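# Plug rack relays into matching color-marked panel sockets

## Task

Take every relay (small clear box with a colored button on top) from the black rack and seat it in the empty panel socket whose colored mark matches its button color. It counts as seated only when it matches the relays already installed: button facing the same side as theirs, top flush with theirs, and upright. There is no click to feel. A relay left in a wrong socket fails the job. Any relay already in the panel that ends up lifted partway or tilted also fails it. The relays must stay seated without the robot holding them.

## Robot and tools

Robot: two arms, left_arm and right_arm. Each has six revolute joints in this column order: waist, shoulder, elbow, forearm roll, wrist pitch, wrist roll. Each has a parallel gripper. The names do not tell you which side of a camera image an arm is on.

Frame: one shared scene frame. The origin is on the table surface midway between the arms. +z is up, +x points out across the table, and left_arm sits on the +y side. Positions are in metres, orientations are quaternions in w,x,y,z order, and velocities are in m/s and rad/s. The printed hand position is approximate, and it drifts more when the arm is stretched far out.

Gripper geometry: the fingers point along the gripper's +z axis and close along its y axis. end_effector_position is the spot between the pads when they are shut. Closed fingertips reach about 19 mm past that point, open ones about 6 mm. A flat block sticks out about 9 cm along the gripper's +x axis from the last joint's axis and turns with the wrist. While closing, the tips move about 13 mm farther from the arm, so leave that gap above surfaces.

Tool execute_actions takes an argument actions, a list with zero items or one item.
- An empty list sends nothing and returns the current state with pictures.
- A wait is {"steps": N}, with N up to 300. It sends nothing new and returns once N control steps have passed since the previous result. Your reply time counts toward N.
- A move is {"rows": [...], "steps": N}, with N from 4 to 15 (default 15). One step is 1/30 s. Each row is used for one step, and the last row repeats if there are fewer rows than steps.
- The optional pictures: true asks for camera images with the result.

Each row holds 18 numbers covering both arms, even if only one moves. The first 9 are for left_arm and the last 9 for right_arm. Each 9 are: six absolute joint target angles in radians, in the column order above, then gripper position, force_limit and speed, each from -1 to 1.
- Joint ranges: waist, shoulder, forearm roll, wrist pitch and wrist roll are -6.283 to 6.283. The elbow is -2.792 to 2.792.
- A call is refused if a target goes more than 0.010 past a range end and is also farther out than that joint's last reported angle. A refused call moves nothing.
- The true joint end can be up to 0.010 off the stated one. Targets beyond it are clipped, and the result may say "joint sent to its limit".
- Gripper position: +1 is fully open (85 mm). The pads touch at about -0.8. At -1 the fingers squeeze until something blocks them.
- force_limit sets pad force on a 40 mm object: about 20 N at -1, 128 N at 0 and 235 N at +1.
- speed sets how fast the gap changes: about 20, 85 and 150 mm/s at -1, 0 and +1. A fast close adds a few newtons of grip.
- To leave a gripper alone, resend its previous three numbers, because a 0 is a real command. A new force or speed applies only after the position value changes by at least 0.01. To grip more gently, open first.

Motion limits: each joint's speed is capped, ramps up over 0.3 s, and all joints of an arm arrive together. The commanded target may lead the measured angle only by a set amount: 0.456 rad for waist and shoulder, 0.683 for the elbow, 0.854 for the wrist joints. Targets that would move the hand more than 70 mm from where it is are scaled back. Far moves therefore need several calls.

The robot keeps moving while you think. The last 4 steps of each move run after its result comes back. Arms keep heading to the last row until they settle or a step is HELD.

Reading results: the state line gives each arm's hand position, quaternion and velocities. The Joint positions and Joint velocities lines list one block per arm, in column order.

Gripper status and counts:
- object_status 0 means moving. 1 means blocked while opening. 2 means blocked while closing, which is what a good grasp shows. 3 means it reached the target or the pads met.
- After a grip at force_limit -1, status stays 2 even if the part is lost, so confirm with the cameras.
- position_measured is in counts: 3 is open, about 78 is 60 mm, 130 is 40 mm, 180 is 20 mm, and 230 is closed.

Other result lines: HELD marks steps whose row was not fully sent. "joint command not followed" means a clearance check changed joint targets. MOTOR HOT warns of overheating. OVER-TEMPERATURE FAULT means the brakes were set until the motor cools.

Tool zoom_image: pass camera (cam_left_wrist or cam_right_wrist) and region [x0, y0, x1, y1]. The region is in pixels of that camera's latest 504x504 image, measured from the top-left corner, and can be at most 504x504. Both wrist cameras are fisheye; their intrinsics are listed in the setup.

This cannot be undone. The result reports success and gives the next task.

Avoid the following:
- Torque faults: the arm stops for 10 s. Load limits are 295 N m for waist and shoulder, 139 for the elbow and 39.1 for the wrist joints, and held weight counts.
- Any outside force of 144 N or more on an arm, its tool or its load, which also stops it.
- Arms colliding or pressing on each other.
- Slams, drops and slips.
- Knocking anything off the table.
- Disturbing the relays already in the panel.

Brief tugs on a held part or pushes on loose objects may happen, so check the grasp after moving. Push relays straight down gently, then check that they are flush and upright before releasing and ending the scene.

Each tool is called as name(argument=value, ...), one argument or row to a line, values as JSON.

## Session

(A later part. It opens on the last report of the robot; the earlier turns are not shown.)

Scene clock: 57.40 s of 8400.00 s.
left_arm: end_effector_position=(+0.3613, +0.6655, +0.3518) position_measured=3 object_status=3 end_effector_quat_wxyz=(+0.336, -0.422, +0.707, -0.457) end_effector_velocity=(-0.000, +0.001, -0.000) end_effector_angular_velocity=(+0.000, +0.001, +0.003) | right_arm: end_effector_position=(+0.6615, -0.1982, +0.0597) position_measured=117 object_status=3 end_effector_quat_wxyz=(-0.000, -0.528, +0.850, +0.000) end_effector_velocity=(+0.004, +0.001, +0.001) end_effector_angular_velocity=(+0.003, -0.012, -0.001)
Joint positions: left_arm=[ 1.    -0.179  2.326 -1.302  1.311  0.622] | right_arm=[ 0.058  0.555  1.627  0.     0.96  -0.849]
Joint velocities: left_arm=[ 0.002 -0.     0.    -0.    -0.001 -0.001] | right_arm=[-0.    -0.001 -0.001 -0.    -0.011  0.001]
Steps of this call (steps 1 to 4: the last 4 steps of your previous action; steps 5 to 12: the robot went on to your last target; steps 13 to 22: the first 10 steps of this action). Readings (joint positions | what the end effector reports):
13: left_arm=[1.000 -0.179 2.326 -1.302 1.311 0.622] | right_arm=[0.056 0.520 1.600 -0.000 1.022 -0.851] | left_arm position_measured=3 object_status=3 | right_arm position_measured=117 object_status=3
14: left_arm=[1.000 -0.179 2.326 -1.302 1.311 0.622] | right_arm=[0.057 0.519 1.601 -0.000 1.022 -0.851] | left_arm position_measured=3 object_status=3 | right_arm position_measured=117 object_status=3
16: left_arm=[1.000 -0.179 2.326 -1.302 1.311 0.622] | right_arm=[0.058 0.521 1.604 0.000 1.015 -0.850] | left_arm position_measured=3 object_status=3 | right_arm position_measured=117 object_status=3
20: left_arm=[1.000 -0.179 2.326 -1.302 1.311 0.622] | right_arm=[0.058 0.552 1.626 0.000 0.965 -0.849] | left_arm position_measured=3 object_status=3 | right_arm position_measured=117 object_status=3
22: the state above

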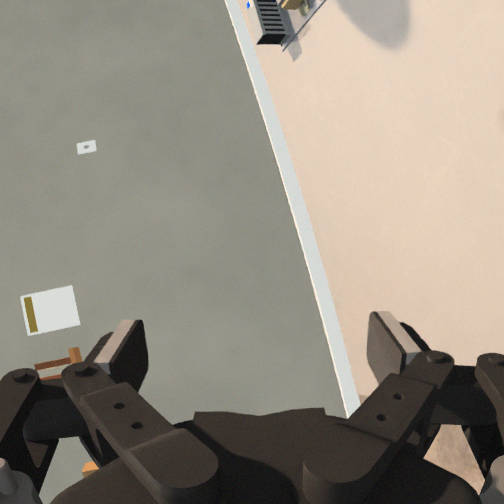

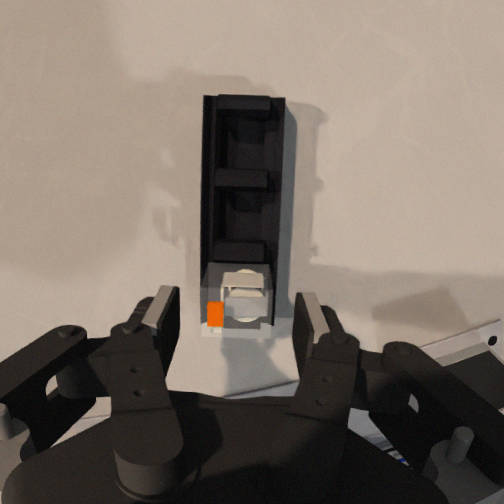

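execute_actions(
  actions=[
    {"rows":[[1.0,-0.179,2.326,-1.302,1.311,0.622,1,0,0,0.0584,0.5576,1.6293,0,0.9547,-0.8492,0.1,-0.5,0.5],[1.0,-0.179,2.326,-1.302,1.311,0.622,1,0,0,0.0584,0.5606,1.6313,0,0.9497,-0.8492,0.1,-0.5,0.5],[1.0,-0.179,2.326,-1.302,1.311,0.622,1,0,0,0.0584,0.5636,1.6333,0,0.9447,-0.8492,0.1,-0.5,0.5],[1.0,-0.179,2.326,-1.302,1.311,0.622,1,0,0,0.0584,0.5636,1.6333,0,0.9447,-0.8492,0.1,-0.5,0.5],[1.0,-0.179,2.326,-1.302,1.311,0.622,1,0,0,0.0584,0.5636,1.6333,0,0.9447,-0.8492,0.1,-0.5,0.5],[1.0,-0.179,2.326,-1.302,1.311,0.622,1,0,0,0.0584,0.5636,1.6333,0,0.9447,-0.8492,-1,-0.5,0.3]],"steps":15},
  ],
)

execute_actions(
  actions=[
    {"rows":[[1.0,-0.179,2.326,-1.302,1.311,0.622,1,0,0,0.0584,0.5636,1.6333,0,0.9447,-0.8492,-1,-0.5,0.3]],"steps":10},
  ],
  pictures=true,
)

Scene clock: 58.00 s of 8400.00 s.
left_arm: end_effector_position=(+0.3613, +0.6655, +0.3518) position_measured=3 object_status=3 end_effector_quat_wxyz=(+0.336, -0.422, +0.707, -0.457) end_effector_velocity=(+0.000, +0.000, +0.001) end_effector_angular_velocity=(+0.002, -0.001, -0.000) | right_arm: end_effector_position=(+0.6615, -0.1982, +0.0499) position_measured=145 object_status=0 end_effector_quat_wxyz=(+0.000, -0.528, +0.850, -0.000) end_effector_velocity=(-0.000, +0.000, -0.001) end_effector_angular_velocity=(-0.000, +0.001, +0.000)
Joint positions: left_arm=[ 1.    -0.179  2.326 -1.302  1.311  0.622] | right_arm=[ 0.058  0.564  1.633 -0.     0.945 -0.849]
Joint velocities: left_arm=[-0.    -0.001 -0.001  0.    -0.     0.   ] | right_arm=[ 0.     0.001 -0.    -0.    -0.    -0.   ]
Steps of this call (steps 1 to 4: the last 4 steps of your previous action; steps 5 to 7: the robot went on to your last target; steps 8 to 18: the first 11 steps of this action). Readings (joint positions | what the end effector reports):
8: left_arm=[1.000 -0.179 2.326 -1.302 1.311 0.622] | right_arm=[0.058 0.555 1.627 0.000 0.960 -0.849] | left_arm position_measured=3 object_status=3 | right_arm position_measured=117 object_status=3
9: left_arm=[1.000 -0.179 2.326 -1.302 1.311 0.622] | right_arm=[0.058 0.556 1.628 0.000 0.957 -0.849] | left_arm position_measured=3 object_status=3 | right_arm position_measured=117 object_status=3
11: left_arm=[1.000 -0.179 2.326 -1.302 1.311 0.622] | right_arm=[0.058 0.561 1.632 0.000 0.948 -0.849] | left_arm position_measured=3 object_status=3 | right_arm position_measured=117 object_status=3
15: left_arm=[1.000 -0.179 2.326 -1.302 1.311 0.622] | right_arm=[0.058 0.564 1.633 -0.000 0.945 -0.849] | left_arm position_measured=3 object_status=3 | right_arm position_measured=122 object_status=0
18: the state above

Scene clock: 58.33 s of 8400.00 s.
left_arm: end_effector_position=(+0.3613, +0.6655, +0.3518) position_measured=3 object_status=3 end_effector_quat_wxyz=(+0.336, -0.422, +0.707, -0.457) end_effector_velocity=(-0.000, +0.000, +0.000) end_effector_angular_velocity=(-0.000, +0.000, +0.001) | right_arm: end_effector_position=(+0.6615, -0.1982, +0.0499) position_measured=164 object_status=2 end_effector_quat_wxyz=(+0.000, -0.528, +0.850, -0.000) end_effector_velocity=(+0.000, -0.000, +0.001) end_effector_angular_velocity=(+0.000, -0.001, -0.000)
Joint positions: left_arm=[ 1.    -0.179  2.326 -1.302  1.311  0.622] | right_arm=[ 0.058  0.564  1.633 -0.     0.945 -0.849]
Joint velocities: left_arm=[ 0.001  0.    -0.    -0.    -0.    -0.   ] | right_arm=[-0.    -0.001 -0.     0.    -0.    -0.   ]
Steps of this call (steps 1 to 4: the last 4 steps of your previous action; steps 5 to 10: the first 6 steps of this action). Readings (joint positions | what the end effector reports):
5: left_arm=[1.000 -0.179 2.326 -1.302 1.311 0.622] | right_arm=[0.058 0.564 1.633 -0.000 0.945 -0.849] | left_arm position_measured=3 object_status=3 | right_arm position_measured=164 object_status=0
6: left_arm=[1.000 -0.179 2.326 -1.302 1.311 0.622] | right_arm=[0.058 0.564 1.633 -0.000 0.945 -0.849] | left_arm position_measured=3 object_status=3 | right_arm position_measured=164 object_status=0
8: left_arm=[1.000 -0.179 2.326 -1.302 1.311 0.622] | right_arm=[0.058 0.564 1.633 -0.000 0.945 -0.849] | left_arm position_measured=3 object_status=3 | right_arm position_measured=164 object_status=2
10: the state above

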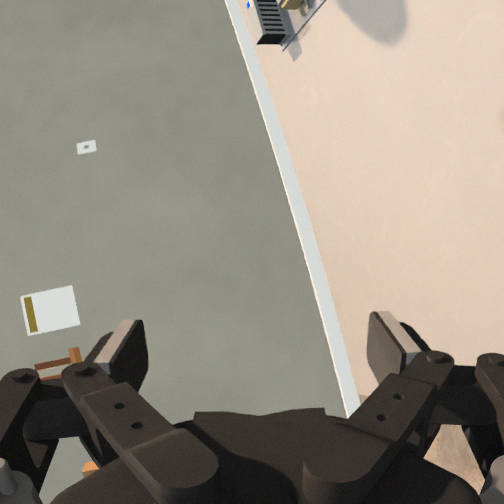

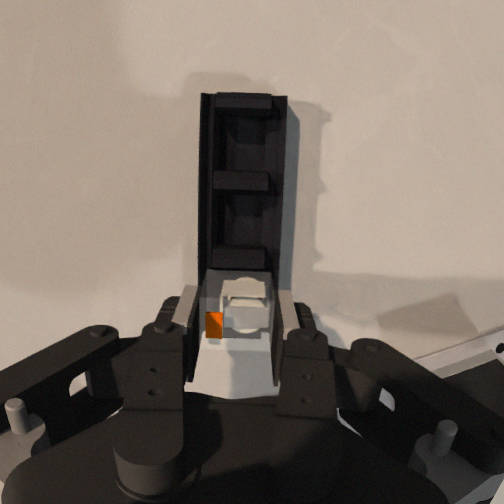

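execute_actions(
  actions=[
    {"rows":[[1.0,-0.179,2.326,-1.302,1.311,0.622,1,0,0,0.0584,0.5600,1.6309,0,0.9507,-0.8492,-1,-0.5,0.3],[1.0,-0.179,2.326,-1.302,1.311,0.622,1,0,0,0.0584,0.5546,1.6273,0,0.9597,-0.8492,-1,-0.5,0.3],[1.0,-0.179,2.326,-1.302,1.311,0.622,1,0,0,0.0584,0.5456,1.6210,0,0.9750,-0.8492,-1,-0.5,0.3],[1.0,-0.179,2.326,-1.302,1.311,0.622,1,0,0,0.0584,0.5367,1.6146,0,0.9903,-0.8492,-1,-0.5,0.3],[1.0,-0.179,2.326,-1.302,1.311,0.622,1,0,0,0.0584,0.5189,1.6013,0,1.0214,-0.8492,-1,-0.5,0.3],[1.0,-0.179,2.326,-1.302,1.311,0.622,1,0,0,0.0584,0.495,1.578,0,1.0686,-0.8492,-1,-0.5,0.3],[1.0,-0.179,2.326,-1.302,1.311,0.622,1,0,0,0.0584,0.465,1.545,0,1.1316,-0.8492,-1,-0.5,0.3],[1.0,-0.179,2.326,-1.302,1.311,0.622,1,0,0,0.0584,0.465,1.545,0,1.1316,-0.8492,-1,-0.5,0.3],[1.0,-0.179,2.326,-1.302,1.311,0.622,1,0,0,0.0584,0.465,1.545,0,1.1316,-0.5,-1,-0.5,0.3],[1.0,-0.179,2.326,-1.302,1.311,0.622,1,0,0,0.0584,0.465,1.545,0,1.1316,-0.2,-1,-0.5,0.3],[1.0,-0.179,2.326,-1.302,1.311,0.622,1,0,0,0.2133,0.558,1.393,0,1.1906,2.1489,-1,-0.5,0.3]],"steps":15},
  ],
)

execute_actions(
  actions=[
    {"rows":[[1.0,-0.179,2.326,-1.302,1.311,0.622,1,0,0,0.2133,0.558,1.393,0,1.1906,2.1489,-1,-0.5,0.3]],"steps":15},
  ],
)

execute_actions(
  actions=[
    {"rows":[[1.0,-0.179,2.326,-1.302,1.311,0.622,1,0,0,0.2133,0.558,1.393,0,1.1906,2.1489,-1,-0.5,0.3]],"steps":12},
  ],
)

execute_actions(
  actions=[
    {"rows":[[1.0,-0.179,2.326,-1.302,1.311,0.622,1,0,0,0.2133,0.5668,1.4018,0,1.1730,2.1489,-1,-0.5,0.3],[1.0,-0.179,2.326,-1.302,1.311,0.622,1,0,0,0.2133,0.5735,1.4103,0,1.1578,2.1489,-1,-0.5,0.3],[1.0,-0.179,2.326,-1.302,1.311,0.622,1,0,0,0.2133,0.5803,1.4187,0,1.1426,2.1489,-1,-0.5,0.3],[1.0,-0.179,2.326,-1.302,1.311,0.622,1,0,0,0.2133,0.5872,1.4269,0,1.1275,2.1489,-1,-0.5,0.3],[1.0,-0.179,2.326,-1.302,1.311,0.622,1,0,0,0.2133,0.5942,1.4350,0,1.1124,2.1489,-1,-0.5,0.3],[1.0,-0.179,2.326,-1.302,1.311,0.622,1,0,0,0.2133,0.6012,1.4429,0,1.0975,2.1489,-1,-0.5,0.3]],"steps":14},
  ],
  pictures=true,
)

Scene clock: 59.40 s of 8400.00 s.
left_arm: end_effector_position=(+0.3613, +0.6655, +0.3518) position_measured=3 object_status=3 end_effector_quat_wxyz=(+0.336, -0.422, +0.707, -0.457) end_effector_velocity=(-0.000, -0.000, -0.001) end_effector_angular_velocity=(+0.000, +0.000, -0.000) | right_arm: end_effector_position=(+0.6612, -0.1981, +0.1602) position_measured=164 object_status=2 end_effector_quat_wxyz=(-0.000, -0.516, +0.856, +0.000) end_effector_velocity=(-0.022, -0.005, +0.091) end_effector_angular_velocity=(-0.014, +0.051, -0.788)
Joint positions: left_arm=[ 1.    -0.179  2.326 -1.302  1.311  0.622] | right_arm=[ 0.058  0.472  1.553  0.     1.116 -0.823]
Joint velocities: left_arm=[-0.     0.     0.001 -0.    -0.     0.001] | right_arm=[ 0.001 -0.074 -0.064  0.     0.192  0.789]
Steps of this call (steps 1 to 4: the last 4 steps of your previous action; steps 5 to 15: the robot went on to your last target; steps 16 to 21: nothing new was sent; steps 22 to 32: the first 11 steps of this action). Readings (joint positions | what the end effector reports):
22: left_arm=[1.000 -0.179 2.326 -1.302 1.311 0.622] | right_arm=[0.058 0.564 1.633 0.000 0.945 -0.849] | left_arm position_measured=3 object_status=3 | right_arm position_measured=164 object_status=2
23: left_arm=[1.000 -0.179 2.326 -1.302 1.311 0.622] | right_arm=[0.058 0.562 1.633 0.000 0.947 -0.849] | left_arm position_measured=3 object_status=3 | right_arm position_measured=164 object_status=2
25: left_arm=[1.000 -0.179 2.326 -1.302 1.311 0.622] | right_arm=[0.058 0.553 1.626 0.000 0.963 -0.849] | left_arm position_measured=3 object_status=3 | right_arm position_measured=164 object_status=2
29: left_arm=[1.000 -0.179 2.326 -1.302 1.311 0.622] | right_arm=[0.058 0.507 1.587 0.000 1.049 -0.849] | left_arm position_measured=3 object_status=3 | right_arm position_measured=164 object_status=2
32: the state above

Scene clock: 59.90 s of 8400.00 s.
left_arm: end_effector_position=(+0.3613, +0.6655, +0.3518) position_measured=3 object_status=3 end_effector_quat_wxyz=(+0.336, -0.422, +0.707, -0.457) end_effector_velocity=(-0.000, +0.000, -0.000) end_effector_angular_velocity=(-0.002, +0.000, +0.001) | right_arm: end_effector_position=(+0.6739, -0.0781, +0.1713) position_measured=164 object_status=2 end_effector_quat_wxyz=(-0.000, +0.096, +0.995, -0.000) end_effector_velocity=(+0.000, +0.130, +0.003) end_effector_angular_velocity=(-0.001, -0.004, -3.548)
Joint positions: left_arm=[ 1.    -0.179  2.326 -1.302  1.311  0.622] | right_arm=[0.193 0.547 1.412 0.    1.183 0.589]
Joint velocities: left_arm=[ 0.001 -0.     0.     0.     0.001 -0.001] | right_arm=[ 0.143  0.08  -0.136 -0.001  0.052  3.692]
Steps of this call (steps 1 to 4: the last 4 steps of your previous action; steps 5 to 15: the first 11 steps of this action). Readings (joint positions | what the end effector reports):
5: left_arm=[1.000 -0.179 2.326 -1.302 1.311 0.622] | right_arm=[0.084 0.486 1.517 0.000 1.143 -0.513] | left_arm position_measured=3 object_status=3 | right_arm position_measured=164 object_status=2
6: left_arm=[1.000 -0.179 2.326 -1.302 1.311 0.622] | right_arm=[0.099 0.494 1.502 0.000 1.149 -0.427] | left_arm position_measured=3 object_status=3 | right_arm position_measured=164 object_status=2
8: left_arm=[1.000 -0.179 2.326 -1.302 1.311 0.622] | right_arm=[0.127 0.510 1.476 0.000 1.159 -0.244] | left_arm position_measured=3 object_status=3 | right_arm position_measured=164 object_status=2
12: left_arm=[1.000 -0.179 2.326 -1.302 1.311 0.622] | right_arm=[0.173 0.535 1.432 0.000 1.176 0.213] | left_arm position_measured=3 object_status=3 | right_arm position_measured=164 object_status=2
15: the state above

Scene clock: 60.30 s of 8400.00 s.
left_arm: end_effector_position=(+0.3613, +0.6655, +0.3518) position_measured=3 object_status=3 end_effector_quat_wxyz=(+0.336, -0.422, +0.707, -0.457) end_effector_velocity=(-0.000, -0.001, +0.000) end_effector_angular_velocity=(-0.002, -0.000, -0.002) | right_arm: end_effector_position=(+0.6737, -0.0606, +0.1718) position_measured=164 object_status=2 end_effector_quat_wxyz=(-0.000, +0.704, +0.710, -0.000) end_effector_velocity=(-0.000, +0.009, +0.001) end_effector_angular_velocity=(+0.000, -0.001, -2.047)
Joint positions: left_arm=[ 1.    -0.179  2.326 -1.302  1.311  0.622] | right_arm=[ 0.213  0.558  1.394 -0.     1.19   1.979]
Joint velocities: left_arm=[-0.     0.     0.001  0.     0.003 -0.   ] | right_arm=[ 0.01   0.005 -0.01  -0.     0.004  2.057]
Steps of this call (steps 1 to 4: the last 4 steps of your previous action; steps 5 to 12: the first 8 steps of this action). Readings (joint positions | what the end effector reports):
5: left_arm=[1.000 -0.179 2.326 -1.302 1.311 0.622] | right_arm=[0.207 0.555 1.399 -0.000 1.188 1.215] | left_arm position_measured=3 object_status=3 | right_arm position_measured=164 object_status=2
6: left_arm=[1.000 -0.179 2.326 -1.302 1.311 0.622] | right_arm=[0.209 0.555 1.397 -0.000 1.189 1.341] | left_arm position_measured=3 object_status=3 | right_arm position_measured=164 object_status=2
8: left_arm=[1.000 -0.179 2.326 -1.302 1.311 0.622] | right_arm=[0.210 0.556 1.396 -0.000 1.190 1.589] | left_arm position_measured=3 object_status=3 | right_arm position_measured=164 object_status=2
12: the state above

Scene clock: 60.77 s of 8400.00 s.
left_arm: end_effector_position=(+0.3613, +0.6655, +0.3518) position_measured=3 object_status=3 end_effector_quat_wxyz=(+0.336, -0.422, +0.707, -0.457) end_effector_velocity=(+0.000, +0.000, -0.000) end_effector_angular_velocity=(-0.000, +0.000, +0.000) | right_arm: end_effector_position=(+0.6745, -0.0596, +0.1096) position_measured=164 object_status=2 end_effector_quat_wxyz=(-0.000, +0.762, +0.648, -0.000) end_effector_velocity=(+0.005, +0.002, +0.003) end_effector_angular_velocity=(+0.007, -0.015, -0.001)
Joint positions: left_arm=[ 1.    -0.179  2.326 -1.302  1.311  0.622] | right_arm=[ 0.213  0.602  1.443 -0.     1.098  2.149]
Joint velocities: left_arm=[-0.  0. -0.  0. -0. -0.] | right_arm=[-0.    -0.002 -0.003  0.    -0.012  0.   ]
Steps of this call (steps 1 to 4: the last 4 steps of your previous action; steps 5 to 14: the first 10 steps of this action). Readings (joint positions | what the end effector reports):
5: left_arm=[1.000 -0.179 2.326 -1.302 1.311 0.622] | right_arm=[0.213 0.558 1.393 -0.000 1.191 2.148] | left_arm position_measured=3 object_status=3 | right_arm position_measured=164 object_status=2
6: left_arm=[1.000 -0.179 2.326 -1.302 1.311 0.622] | right_arm=[0.213 0.561 1.396 -0.000 1.185 2.148] | left_arm position_measured=3 object_status=3 | right_arm position_measured=164 object_status=2
8: left_arm=[1.000 -0.179 2.326 -1.302 1.311 0.622] | right_arm=[0.213 0.574 1.411 -0.000 1.158 2.149] | left_arm position_measured=3 object_status=3 | right_arm position_measured=164 object_status=2
12: left_arm=[1.000 -0.179 2.326 -1.302 1.311 0.622] | right_arm=[0.213 0.599 1.441 -0.000 1.102 2.149] | left_arm position_measured=3 object_status=3 | right_arm position_measured=164 object_status=2
14: the state above

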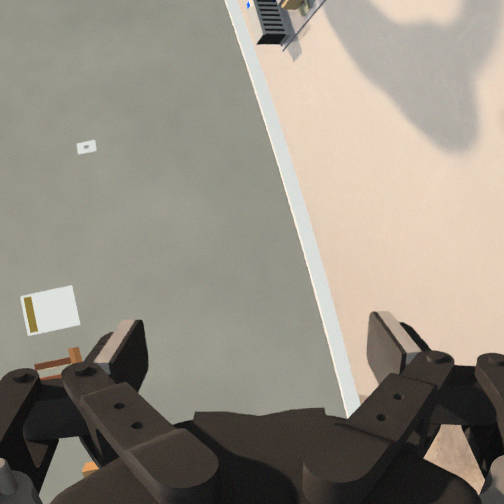

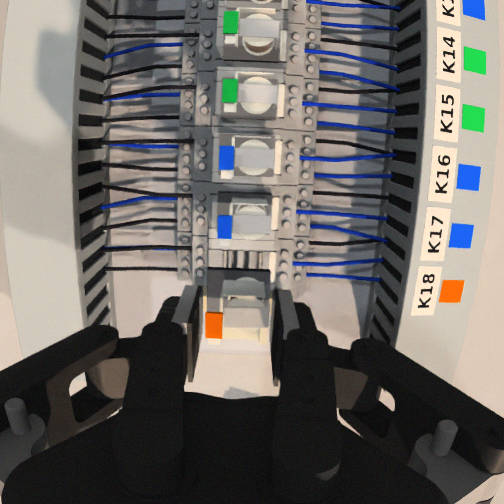

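execute_actions(
  actions=[
    {"rows":[[1.0,-0.179,2.326,-1.302,1.311,0.622,1,0,0,0.2133,0.6035,1.4451,0,1.0930,2.1489,-1,-0.5,0.3],[1.0,-0.179,2.326,-1.302,1.311,0.622,1,0,0,0.2133,0.6066,1.4479,0,1.0871,2.1489,-1,-0.5,0.3],[1.0,-0.179,2.326,-1.302,1.311,0.622,1,0,0,0.2133,0.6097,1.4508,0,1.0811,2.1489,-1,-0.5,0.3],[1.0,-0.179,2.326,-1.302,1.311,0.622,1,0,0,0.2133,0.6127,1.4536,0,1.0753,2.1489,-1,-0.5,0.3],[1.0,-0.179,2.326,-1.302,1.311,0.622,1,0,0,0.2133,0.6158,1.4564,0,1.0694,2.1489,-1,-0.5,0.3],[1.0,-0.179,2.326,-1.302,1.311,0.622,1,0,0,0.2133,0.6181,1.4585,0,1.0650,2.1489,-1,-0.5,0.3],[1.0,-0.179,2.326,-1.302,1.311,0.622,1,0,0,0.2133,0.6204,1.4606,0,1.0606,2.1489,-1,-0.5,0.3]],"steps":14},
  ],
  pictures=true,
)

zoom_image(
  camera="cam_right_wrist",
  region=[150,120,330,410],
)

Scene clock: 61.50 s of 8400.00 s.
left_arm: end_effector_position=(+0.3613, +0.6655, +0.3518) position_measured=3 object_status=3 end_effector_quat_wxyz=(+0.336, -0.422, +0.707, -0.457) end_effector_velocity=(-0.000, +0.000, +0.000) end_effector_angular_velocity=(+0.000, -0.000, +0.000) | right_arm: end_effector_position=(+0.6745, -0.0596, +0.0850) position_measured=164 object_status=2 end_effector_quat_wxyz=(-0.000, +0.762, +0.648, -0.000) end_effector_velocity=(+0.003, +0.001, -0.001) end_effector_angular_velocity=(+0.004, -0.009, +0.000)
Joint positions: left_arm=[ 1.    -0.179  2.326 -1.302  1.311  0.622] | right_arm=[0.213 0.62  1.46  0.    1.061 2.149]
Joint velocities: left_arm=[ 0.001 -0.    -0.     0.     0.     0.   ] | right_arm=[ 0.     0.001  0.    -0.    -0.011  0.   ]
Steps of this call (steps 1 to 4: the last 4 steps of your previous action; steps 5 to 12: the robot went on to your last target; steps 13 to 22: the first 10 steps of this action). Readings (joint positions | what the end effector reports):
13: left_arm=[1.000 -0.179 2.326 -1.302 1.311 0.622] | right_arm=[0.213 0.601 1.443 0.000 1.097 2.149] | left_arm position_measured=3 object_status=3 | right_arm position_measured=164 object_status=2
14: left_arm=[1.000 -0.179 2.326 -1.302 1.311 0.622] | right_arm=[0.213 0.602 1.444 0.000 1.095 2.149] | left_arm position_measured=3 object_status=3 | right_arm position_measured=164 object_status=2
16: left_arm=[1.000 -0.179 2.326 -1.302 1.311 0.622] | right_arm=[0.213 0.607 1.449 0.000 1.085 2.149] | left_arm position_measured=3 object_status=3 | right_arm position_measured=164 object_status=2
20: left_arm=[1.000 -0.179 2.326 -1.302 1.311 0.622] | right_arm=[0.213 0.619 1.459 0.000 1.064 2.149] | left_arm position_measured=3 object_status=3 | right_arm position_measured=164 object_status=2
22: the state above

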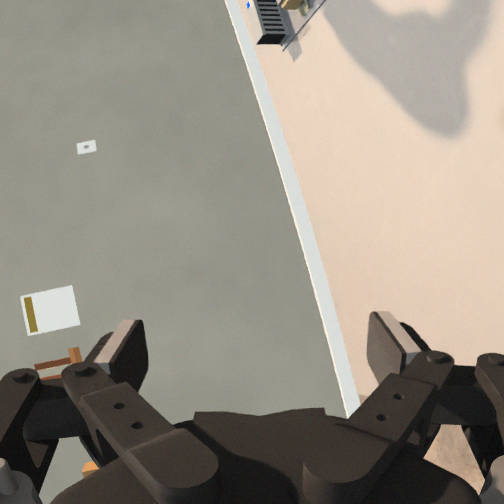

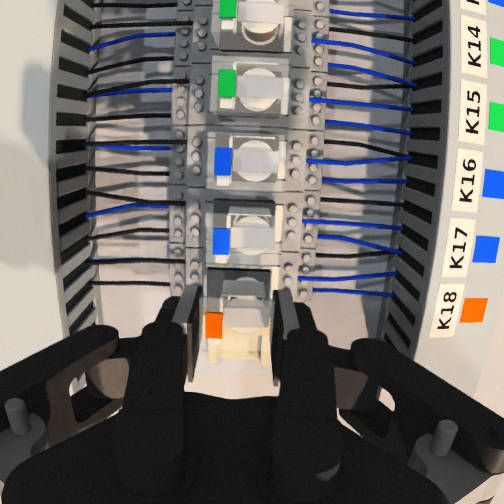

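Region (150, 120, 330, 410) of cam_right_wrist's 504x504 image, scaled by 1.738, with more detail than that image has; it fills the left 313 columns of this view, and the rest is white.

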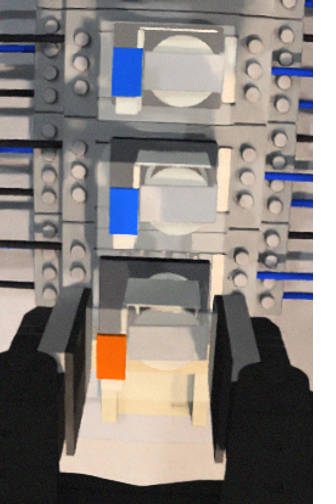

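execute_actions(
  actions=[
    {"rows":[[1.0,-0.179,2.326,-1.302,1.311,0.622,1,0,0,0.2122,0.6212,1.4594,0,1.0610,2.1478,-1,-0.5,0.3]],"steps":10},
  ],
  pictures=true,
)

zoom_image(
  camera="cam_right_wrist",
  region=[150,120,330,410],
)

Scene clock: 63.27 s of 8400.00 s.
left_arm: end_effector_position=(+0.3613, +0.6655, +0.3518) position_measured=3 object_status=3 end_effector_quat_wxyz=(+0.336, -0.422, +0.707, -0.457) end_effector_velocity=(+0.001, -0.001, +0.001) end_effector_angular_velocity=(-0.001, -0.000, -0.002) | right_arm: end_effector_position=(+0.6755, -0.0602, +0.0847) position_measured=164 object_status=2 end_effector_quat_wxyz=(+0.000, +0.762, +0.648, +0.000) end_effector_velocity=(+0.000, +0.001, +0.001) end_effector_angular_velocity=(+0.001, -0.002, +0.004)
Joint positions: left_arm=[ 1.    -0.179  2.326 -1.302  1.311  0.622] | right_arm=[ 0.212  0.621  1.459 -0.     1.061  2.148]
Joint velocities: left_arm=[-0.002  0.    -0.001  0.     0.001 -0.002] | right_arm=[ 0.    -0.001 -0.001 -0.    -0.    -0.003]
Steps of this call (steps 1 to 4: the last 4 steps of your previous action; steps 5 to 15: the robot went on to your last target; steps 16 to 47: nothing new was sent; steps 48 to 53: the first 6 steps of this action). Readings (joint positions | what the end effector reports):
48: left_arm=[1.000 -0.179 2.326 -1.302 1.311 0.622] | right_arm=[0.213 0.620 1.461 -0.000 1.061 2.149] | left_arm position_measured=3 object_status=3 | right_arm position_measured=164 object_status=2
49: left_arm=[1.000 -0.179 2.326 -1.302 1.311 0.622] | right_arm=[0.213 0.621 1.460 -0.000 1.061 2.149] | left_arm position_measured=3 object_status=3 | right_arm position_measured=164 object_status=2
51: left_arm=[1.000 -0.179 2.326 -1.302 1.311 0.622] | right_arm=[0.212 0.621 1.460 -0.000 1.061 2.149] | left_arm position_measured=3 object_status=3 | right_arm position_measured=164 object_status=2
53: the state above

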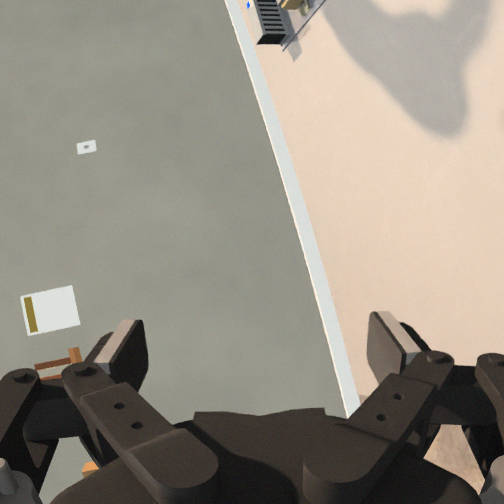

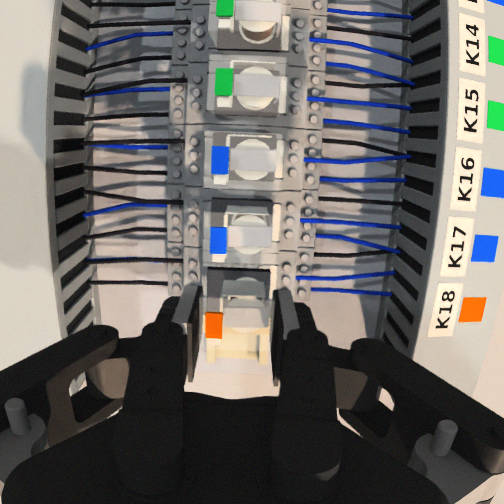

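Region (150, 120, 330, 410) of cam_right_wrist's 504x504 image, scaled by 1.738, with more detail than that image has; it fills the left 313 columns of this view, and the rest is white.

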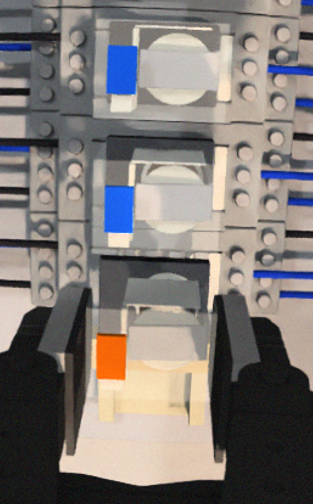

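execute_actions(
  actions=[
    {"rows":[[1.0,-0.179,2.326,-1.302,1.311,0.622,1,0,0,0.2122,0.6220,1.4601,0,1.0595,2.1478,-1,-0.5,0.3],[1.0,-0.179,2.326,-1.302,1.311,0.622,1,0,0,0.2122,0.6228,1.4607,0,1.0581,2.1478,-1,-0.5,0.3],[1.0,-0.179,2.326,-1.302,1.311,0.622,1,0,0,0.2122,0.6236,1.4614,0,1.0566,2.1478,-1,-0.5,0.3],[1.0,-0.179,2.326,-1.302,1.311,0.622,1,0,0,0.2122,0.6244,1.4620,0,1.0552,2.1478,-1,-0.5,0.3],[1.0,-0.179,2.326,-1.302,1.311,0.622,1,0,0,0.2122,0.6252,1.4627,0,1.0537,2.1478,-1,-0.5,0.3],[1.0,-0.179,2.326,-1.302,1.311,0.622,1,0,0,0.2122,0.6260,1.4634,0,1.0522,2.1478,-1,-0.5,0.3],[1.0,-0.179,2.326,-1.302,1.311,0.622,1,0,0,0.2122,0.6268,1.4640,0,1.0508,2.1478,-1,-0.5,0.3],[1.0,-0.179,2.326,-1.302,1.311,0.622,1,0,0,0.2122,0.6276,1.4647,0,1.0493,2.1478,-1,-0.5,0.3],[1.0,-0.179,2.326,-1.302,1.311,0.622,1,0,0,0.2122,0.6284,1.4653,0,1.0479,2.1478,-1,-0.5,0.3]],"steps":14},
  ],
  pictures=true,
)

zoom_image(
  camera="cam_right_wrist",
  region=[150,120,330,410],
)

Scene clock: 63.97 s of 8400.00 s.
left_arm: end_effector_position=(+0.3613, +0.6655, +0.3518) position_measured=3 object_status=3 end_effector_quat_wxyz=(+0.336, -0.422, +0.707, -0.457) end_effector_velocity=(-0.000, +0.000, +0.000) end_effector_angular_velocity=(+0.001, -0.001, +0.000) | right_arm: end_effector_position=(+0.6754, -0.0603, +0.0763) position_measured=164 object_status=2 end_effector_quat_wxyz=(-0.000, +0.762, +0.648, -0.000) end_effector_velocity=(+0.001, +0.000, -0.021) end_effector_angular_velocity=(+0.002, -0.003, -0.001)
Joint positions: left_arm=[ 1.    -0.179  2.326 -1.302  1.311  0.622] | right_arm=[ 0.212  0.628  1.465 -0.     1.049  2.148]
Joint velocities: left_arm=[ 0.001 -0.    -0.    -0.    -0.     0.001] | right_arm=[-0.     0.018  0.013  0.001 -0.034 -0.   ]
Steps of this call (steps 1 to 4: the last 4 steps of your previous action; steps 5 to 11: the robot went on to your last target; steps 12 to 21: the first 10 steps of this action). Readings (joint positions | what the end effector reports):
12: left_arm=[1.000 -0.179 2.326 -1.302 1.311 0.622] | right_arm=[0.212 0.621 1.459 -0.000 1.061 2.148] | left_arm position_measured=3 object_status=3 | right_arm position_measured=164 object_status=2
13: left_arm=[1.000 -0.179 2.326 -1.302 1.311 0.622] | right_arm=[0.212 0.622 1.459 -0.000 1.061 2.148] | left_arm position_measured=3 object_status=3 | right_arm position_measured=164 object_status=2
15: left_arm=[1.000 -0.179 2.326 -1.302 1.311 0.622] | right_arm=[0.212 0.623 1.461 -0.000 1.058 2.148] | left_arm position_measured=3 object_status=3 | right_arm position_measured=164 object_status=2
19: left_arm=[1.000 -0.179 2.326 -1.302 1.311 0.622] | right_arm=[0.212 0.626 1.464 -0.000 1.052 2.148] | left_arm position_measured=3 object_status=3 | right_arm position_measured=164 object_status=2
21: the state above

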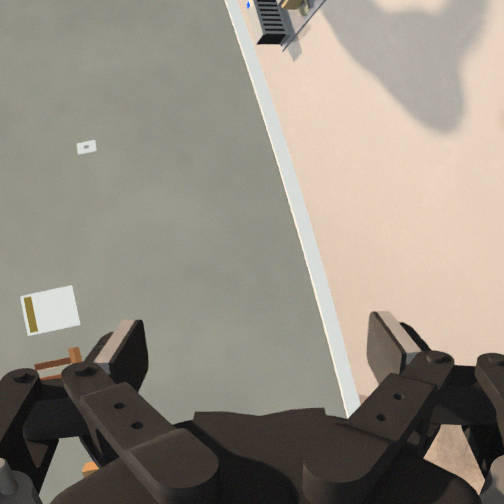

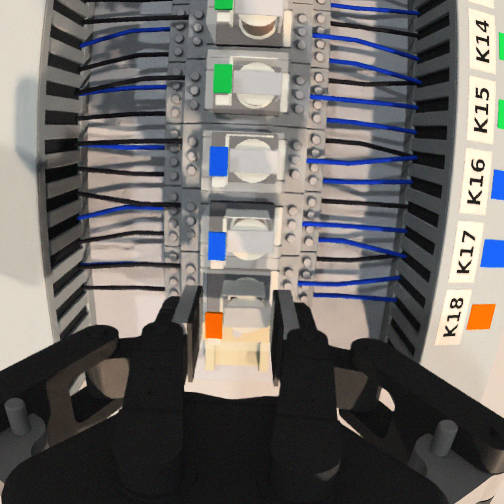

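Region (150, 120, 330, 410) of cam_right_wrist's 504x504 image, scaled by 1.738, with more detail than that image has; it fills the left 313 columns of this view, and the rest is white.

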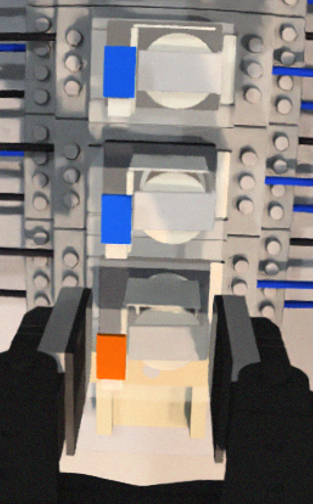

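Consistent with the earlier view. Continue to .073.

execute_actions(
  actions=[
    {"rows":[[1.0,-0.179,2.326,-1.302,1.311,0.622,1,0,0,0.2122,0.6288,1.4656,0,1.0472,2.1478,-1,-0.5,0.3],[1.0,-0.179,2.326,-1.302,1.311,0.622,1,0,0,0.2122,0.6292,1.4660,0,1.0464,2.1478,-1,-0.5,0.3],[1.0,-0.179,2.326,-1.302,1.311,0.622,1,0,0,0.2122,0.6296,1.4663,0,1.0457,2.1478,-1,-0.5,0.3],[1.0,-0.179,2.326,-1.302,1.311,0.622,1,0,0,0.2122,0.6300,1.4666,0,1.0450,2.1478,-1,-0.5,0.3],[1.0,-0.179,2.326,-1.302,1.311,0.622,1,0,0,0.2122,0.6304,1.4670,0,1.0442,2.1478,-1,-0.5,0.3],[1.0,-0.179,2.326,-1.302,1.311,0.622,1,0,0,0.2122,0.6308,1.4673,0,1.0435,2.1478,-1,-0.5,0.3]],"steps":12},
  ],
  pictures=true,
)

Scene clock: 64.40 s of 8400.00 s.
left_arm: end_effector_position=(+0.3613, +0.6655, +0.3518) position_measured=3 object_status=3 end_effector_quat_wxyz=(+0.336, -0.422, +0.707, -0.457) end_effector_velocity=(+0.000, -0.001, -0.001) end_effector_angular_velocity=(+0.001, -0.000, -0.002) | right_arm: end_effector_position=(+0.6754, -0.0603, +0.0729) position_measured=164 object_status=2 end_effector_quat_wxyz=(+0.000, +0.762, +0.648, +0.000) end_effector_velocity=(+0.000, -0.000, -0.005) end_effector_angular_velocity=(-0.000, +0.001, -0.000)
Joint positions: left_arm=[ 1.    -0.179  2.326 -1.302  1.311  0.622] | right_arm=[ 0.212  0.631  1.467 -0.     1.044  2.148]
Joint velocities: left_arm=[-0.001  0.     0.001 -0.    -0.     0.002] | right_arm=[-0.     0.004  0.002 -0.    -0.005 -0.   ]
Steps of this call (steps 1 to 4: the last 4 steps of your previous action; step 5: the robot went on to your last target; steps 6 to 13: the first 8 steps of this action). Readings (joint positions | what the end effector reports):
6: left_arm=[1.000 -0.179 2.326 -1.302 1.311 0.622] | right_arm=[0.212 0.628 1.465 -0.000 1.048 2.148] | left_arm position_measured=3 object_status=3 | right_arm position_measured=164 object_status=2
7: left_arm=[1.000 -0.179 2.326 -1.302 1.311 0.622] | right_arm=[0.212 0.629 1.465 -0.000 1.047 2.148] | left_arm position_measured=3 object_status=3 | right_arm position_measured=164 object_status=2
9: left_arm=[1.000 -0.179 2.326 -1.302 1.311 0.622] | right_arm=[0.212 0.629 1.466 -0.000 1.046 2.148] | left_arm position_measured=3 object_status=3 | right_arm position_measured=164 object_status=2
13: the state above

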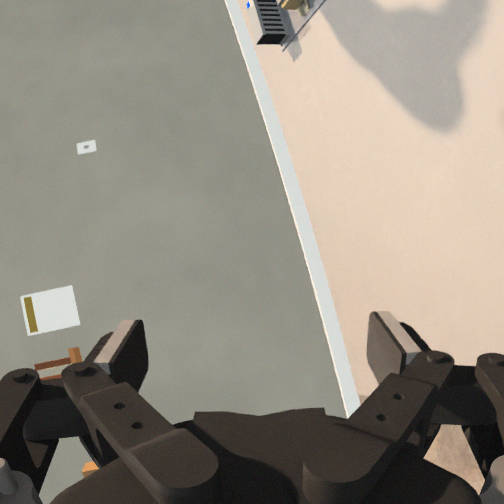

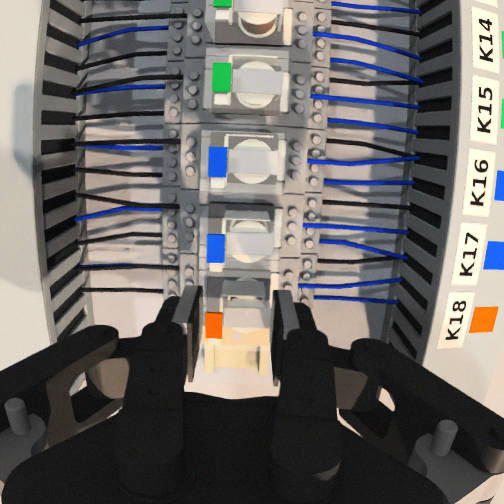

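execute_actions(
  actions=[
    {"rows":[[1.0,-0.179,2.326,-1.302,1.311,0.622,1,0,0,0.2122,0.6308,1.4673,0,1.0435,2.1478,-0.05,-0.5,0.5],[1.0,-0.179,2.326,-1.302,1.311,0.622,1,0,0,0.2122,0.6308,1.4673,0,1.0435,2.1478,-0.05,-0.5,0.5],[1.0,-0.179,2.326,-1.302,1.311,0.622,1,0,0,0.2122,0.6308,1.4673,0,1.0435,2.1478,-0.05,-0.5,0.5],[1.0,-0.179,2.326,-1.302,1.311,0.622,1,0,0,0.2122,0.6308,1.4673,0,1.0435,2.1478,-0.05,-0.5,0.5],[1.0,-0.179,2.326,-1.302,1.311,0.622,1,0,0,0.2122,0.6308,1.4673,0,1.0435,2.1478,-0.05,-0.5,0.5],[1.0,-0.179,2.326,-1.302,1.311,0.622,1,0,0,0.2122,0.6308,1.4673,0,1.0435,2.1478,-0.05,-0.5,0.5],[1.0,-0.179,2.326,-1.302,1.311,0.622,1,0,0,0.2122,0.6308,1.4673,0,1.0435,2.1478,-0.05,-0.5,0.5],[1.0,-0.179,2.326,-1.302,1.311,0.622,1,0,0,0.2122,0.6276,1.4647,0,1.0493,2.1478,-0.05,-0.5,0.5],[1.0,-0.179,2.326,-1.302,1.311,0.622,1,0,0,0.2122,0.6212,1.4594,0,1.0610,2.1478,-0.05,-0.5,0.5],[1.0,-0.179,2.326,-1.302,1.311,0.622,1,0,0,0.2122,0.6150,1.4538,0,1.0728,2.1478,-0.05,-0.5,0.5],[1.0,-0.179,2.326,-1.302,1.311,0.622,1,0,0,0.2122,0.6085,1.4478,0,1.0853,2.1478,-0.05,-0.5,0.5],[1.0,-0.179,2.326,-1.302,1.311,0.622,1,0,0,0.2122,0.6020,1.4417,0,1.0979,2.1478,-0.05,-0.5,0.5]],"steps":15},
  ],
)

execute_actions(
  actions=[
    {"rows":[[1.0,-0.179,2.326,-1.302,1.311,0.622,1,0,0,0.2122,0.6020,1.4417,0,1.0979,2.1478,-0.05,-0.5,0.5]],"steps":5},
  ],
  pictures=true,
)

Scene clock: 65.63 s of 8400.00 s.
left_arm: end_effector_position=(+0.3613, +0.6655, +0.3518) position_measured=3 object_status=3 end_effector_quat_wxyz=(+0.336, -0.422, +0.707, -0.457) end_effector_velocity=(-0.000, +0.000, +0.000) end_effector_angular_velocity=(+0.000, -0.001, +0.000) | right_arm: end_effector_position=(+0.6756, -0.0602, +0.0855) position_measured=136 object_status=0 end_effector_quat_wxyz=(-0.000, +0.762, +0.648, -0.000) end_effector_velocity=(+0.005, +0.002, +0.222) end_effector_angular_velocity=(+0.005, -0.012, -0.000)
Joint positions: left_arm=[ 1.    -0.179  2.326 -1.302  1.311  0.622] | right_arm=[0.212 0.621 1.458 0.    1.063 2.148]
Joint velocities: left_arm=[ 0.001  0.    -0.001 -0.     0.001  0.   ] | right_arm=[ 0.    -0.174 -0.153  0.     0.314  0.   ]
Steps of this call (steps 1 to 4: the last 4 steps of your previous action; steps 5 to 15: the robot went on to your last target; steps 16 to 26: nothing new was sent; steps 27 to 37: the first 11 steps of this action). Readings (joint positions | what the end effector reports):
27: left_arm=[1.000 -0.179 2.326 -1.302 1.311 0.622] | right_arm=[0.212 0.631 1.467 -0.000 1.043 2.148] | left_arm position_measured=3 object_status=3 | right_arm position_measured=164 object_status=0
28: left_arm=[1.000 -0.179 2.326 -1.302 1.311 0.622] | right_arm=[0.212 0.631 1.467 0.000 1.043 2.148] | left_arm position_measured=3 object_status=3 | right_arm position_measured=164 object_status=0
30: left_arm=[1.000 -0.179 2.326 -1.302 1.311 0.622] | right_arm=[0.212 0.631 1.468 0.000 1.043 2.148] | left_arm position_measured=3 object_status=3 | right_arm position_measured=151 object_status=0
34: left_arm=[1.000 -0.179 2.326 -1.302 1.311 0.622] | right_arm=[0.212 0.631 1.467 0.000 1.043 2.148] | left_arm position_measured=3 object_status=3 | right_arm position_measured=137 object_status=0
37: the state above

Scene clock: 65.80 s of 8400.00 s.
left_arm: end_effector_position=(+0.3613, +0.6655, +0.3518) position_measured=3 object_status=3 end_effector_quat_wxyz=(+0.336, -0.422, +0.707, -0.457) end_effector_velocity=(-0.000, -0.000, -0.001) end_effector_angular_velocity=(-0.000, +0.001, +0.001) | right_arm: end_effector_position=(+0.6754, -0.0602, +0.1097) position_measured=135 object_status=3 end_effector_quat_wxyz=(-0.000, +0.762, +0.648, +0.000) end_effector_velocity=(-0.004, -0.001, -0.002) end_effector_angular_velocity=(-0.005, +0.010, +0.001)
Joint positions: left_arm=[ 1.    -0.179  2.326 -1.302  1.311  0.622] | right_arm=[0.212 0.602 1.442 0.    1.098 2.148]
Joint velocities: left_arm=[-0.001 -0.     0.001 -0.    -0.002 -0.   ] | right_arm=[ 0.001  0.001  0.001 -0.     0.009 -0.   ]
Steps of this call (steps 1 to 4: the last 4 steps of your previous action; step 5: the first step of this action). Readings (joint positions | what the end effector reports):
5: the state above

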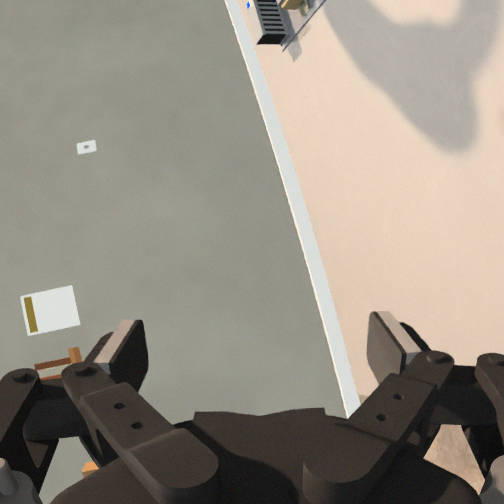

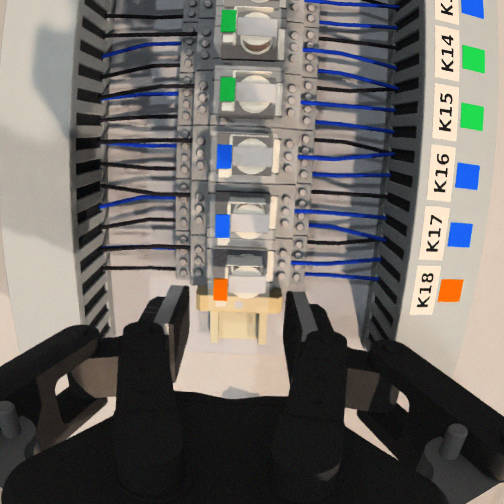

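execute_actions(
  actions=[
    {"rows":[[1.0,-0.179,2.326,-1.302,1.311,0.622,1,0,0,0.2129,0.6025,1.4409,0,1.0982,2.1485,-1,-0.5,1],[1.0,-0.179,2.326,-1.302,1.311,0.622,1,0,0,0.2129,0.6025,1.4409,0,1.0982,2.1485,-1,-0.5,1],[1.0,-0.179,2.326,-1.302,1.311,0.622,1,0,0,0.2129,0.6025,1.4409,0,1.0982,2.1485,-1,-0.5,1],[1.0,-0.179,2.326,-1.302,1.311,0.622,1,0,0,0.2129,0.6025,1.4409,0,1.0982,2.1485,-1,-0.5,1],[1.0,-0.179,2.326,-1.302,1.311,0.622,1,0,0,0.2129,0.6025,1.4409,0,1.0982,2.1485,-1,-0.5,1],[1.0,-0.179,2.326,-1.302,1.311,0.622,1,0,0,0.2129,0.6025,1.4409,0,1.0982,2.1485,-1,-0.5,1],[1.0,-0.179,2.326,-1.302,1.311,0.622,1,0,0,0.2129,0.6025,1.4409,0,1.0982,2.1485,-1,-0.5,1],[1.0,-0.179,2.326,-1.302,1.311,0.622,1,0,0,0.2129,0.6040,1.4423,0,1.0952,2.1485,-1,-0.5,1],[1.0,-0.179,2.326,-1.302,1.311,0.622,1,0,0,0.2129,0.6063,1.4444,0,1.0908,2.1485,-1,-0.5,1],[1.0,-0.179,2.326,-1.302,1.311,0.622,1,0,0,0.2129,0.6086,1.4466,0,1.0864,2.1485,-1,-0.5,1],[1.0,-0.179,2.326,-1.302,1.311,0.622,1,0,0,0.2129,0.6109,1.4487,0,1.0820,2.1485,-1,-0.5,1],[1.0,-0.179,2.326,-1.302,1.311,0.622,1,0,0,0.2129,0.6125,1.4501,0,1.0790,2.1485,-1,-0.5,1],[1.0,-0.179,2.326,-1.302,1.311,0.622,1,0,0,0.2129,0.6140,1.4515,0,1.0761,2.1485,-1,-0.5,1],[1.0,-0.179,2.326,-1.302,1.311,0.622,1,0,0,0.2129,0.6148,1.4522,0,1.0746,2.1485,-1,-0.5,1],[1.0,-0.179,2.326,-1.302,1.311,0.622,1,0,0,0.2129,0.6156,1.4529,0,1.0731,2.1485,-1,-0.5,1]],"steps":15},
  ],
)

execute_actions(
  actions=[
    {"rows":[[1.0,-0.179,2.326,-1.302,1.311,0.622,1,0,0,0.2129,0.6160,1.4533,0,1.0723,2.1485,-1,-0.5,1],[1.0,-0.179,2.326,-1.302,1.311,0.622,1,0,0,0.2129,0.6163,1.4536,0,1.0717,2.1485,-1,-0.5,1],[1.0,-0.179,2.326,-1.302,1.311,0.622,1,0,0,0.2129,0.6167,1.4540,0,1.0709,2.1485,-1,-0.5,1],[1.0,-0.179,2.326,-1.302,1.311,0.622,1,0,0,0.2129,0.6171,1.4543,0,1.0702,2.1485,-1,-0.5,1],[1.0,-0.179,2.326,-1.302,1.311,0.622,1,0,0,0.2129,0.6175,1.4547,0,1.0694,2.1485,-1,-0.5,1],[1.0,-0.179,2.326,-1.302,1.311,0.622,1,0,0,0.2129,0.6179,1.4551,0,1.0686,2.1485,-1,-0.5,1],[1.0,-0.179,2.326,-1.302,1.311,0.622,1,0,0,0.2129,0.6183,1.4554,0,1.0679,2.1485,-1,-0.5,1],[1.0,-0.179,2.326,-1.302,1.311,0.622,1,0,0,0.2129,0.6186,1.4558,0,1.0672,2.1485,-1,-0.5,1],[1.0,-0.179,2.326,-1.302,1.311,0.622,1,0,0,0.2129,0.6189,1.4561,0,1.0666,2.1485,-1,-0.5,1],[1.0,-0.179,2.326,-1.302,1.311,0.622,1,0,0,0.2129,0.6192,1.4563,0,1.0661,2.1485,-1,-0.5,1],[1.0,-0.179,2.326,-1.302,1.311,0.622,1,0,0,0.2129,0.6195,1.4566,0,1.0655,2.1485,-1,-0.5,1],[1.0,-0.179,2.326,-1.302,1.311,0.622,1,0,0,0.2129,0.6198,1.4568,0,1.0650,2.1485,-1,-0.5,1]],"steps":15},
  ],
)

Scene clock: 66.90 s of 8400.00 s.
left_arm: end_effector_position=(+0.3613, +0.6655, +0.3518) position_measured=3 object_status=3 end_effector_quat_wxyz=(+0.336, -0.422, +0.707, -0.457) end_effector_velocity=(+0.000, +0.000, +0.000) end_effector_angular_velocity=(+0.001, -0.000, +0.000) | right_arm: end_effector_position=(+0.6754, -0.0596, +0.1038) position_measured=231 object_status=0 end_effector_quat_wxyz=(-0.000, +0.762, +0.648, -0.000) end_effector_velocity=(-0.001, -0.001, -0.092) end_effector_angular_velocity=(-0.003, +0.006, -0.001)
Joint positions: left_arm=[ 1.    -0.179  2.326 -1.302  1.311  0.622] | right_arm=[ 0.213  0.607  1.445 -0.     1.09   2.148]
Joint velocities: left_arm=[-0.    -0.    -0.    -0.    -0.001  0.001] | right_arm=[-0.     0.07   0.065 -0.    -0.128  0.001]
Steps of this call (steps 1 to 4: the last 4 steps of your previous action; steps 5 to 15: the robot went on to your last target; steps 16 to 22: nothing new was sent; steps 23 to 33: the first 11 steps of this action). Readings (joint positions | what the end effector reports):
23: left_arm=[1.000 -0.179 2.326 -1.302 1.311 0.622] | right_arm=[0.212 0.602 1.442 -0.000 1.098 2.148] | left_arm position_measured=3 object_status=3 | right_arm position_measured=135 object_status=0
24: left_arm=[1.000 -0.179 2.326 -1.302 1.311 0.622] | right_arm=[0.212 0.602 1.441 -0.000 1.098 2.148] | left_arm position_measured=3 object_status=3 | right_arm position_measured=136 object_status=0
26: left_arm=[1.000 -0.179 2.326 -1.302 1.311 0.622] | right_arm=[0.213 0.602 1.441 -0.000 1.098 2.148] | left_arm position_measured=3 object_status=3 | right_arm position_measured=153 object_status=0
30: left_arm=[1.000 -0.179 2.326 -1.302 1.311 0.622] | right_arm=[0.213 0.602 1.441 -0.000 1.098 2.148] | left_arm position_measured=3 object_status=3 | right_arm position_measured=202 object_status=0
33: the state above

Scene clock: 67.40 s of 8400.00 s.
left_arm: end_effector_position=(+0.3613, +0.6655, +0.3518) position_measured=3 object_status=3 end_effector_quat_wxyz=(+0.336, -0.422, +0.707, -0.457) end_effector_velocity=(-0.000, +0.000, -0.000) end_effector_angular_velocity=(-0.001, -0.000, +0.001) | right_arm: end_effector_position=(+0.6755, -0.0595, +0.0885) position_measured=231 object_status=3 end_effector_quat_wxyz=(+0.000, +0.762, +0.648, +0.000) end_effector_velocity=(-0.002, -0.000, -0.015) end_effector_angular_velocity=(-0.002, +0.005, +0.001)
Joint positions: left_arm=[ 1.    -0.179  2.326 -1.302  1.311  0.622] | right_arm=[ 0.213  0.619  1.456 -0.     1.066  2.148]
Joint velocities: left_arm=[ 0.001  0.     0.    -0.     0.001  0.   ] | right_arm=[ 0.001  0.011  0.011  0.    -0.017  0.   ]
Steps of this call (steps 1 to 4: the last 4 steps of your previous action; steps 5 to 15: the first 11 steps of this action). Readings (joint positions | what the end effector reports):
5: left_arm=[1.000 -0.179 2.326 -1.302 1.311 0.622] | right_arm=[0.213 0.615 1.452 -0.000 1.074 2.148] | left_arm position_measured=3 object_status=3 | right_arm position_measured=231 object_status=3
6: left_arm=[1.000 -0.179 2.326 -1.302 1.311 0.622] | right_arm=[0.213 0.616 1.453 -0.000 1.073 2.148] | left_arm position_measured=3 object_status=3 | right_arm position_measured=231 object_status=3
8: left_arm=[1.000 -0.179 2.326 -1.302 1.311 0.622] | right_arm=[0.213 0.616 1.454 -0.000 1.071 2.148] | left_arm position_measured=3 object_status=3 | right_arm position_measured=231 object_status=3
12: left_arm=[1.000 -0.179 2.326 -1.302 1.311 0.622] | right_arm=[0.213 0.618 1.455 -0.000 1.068 2.148] | left_arm position_measured=3 object_status=3 | right_arm position_measured=231 object_status=3
15: the state above


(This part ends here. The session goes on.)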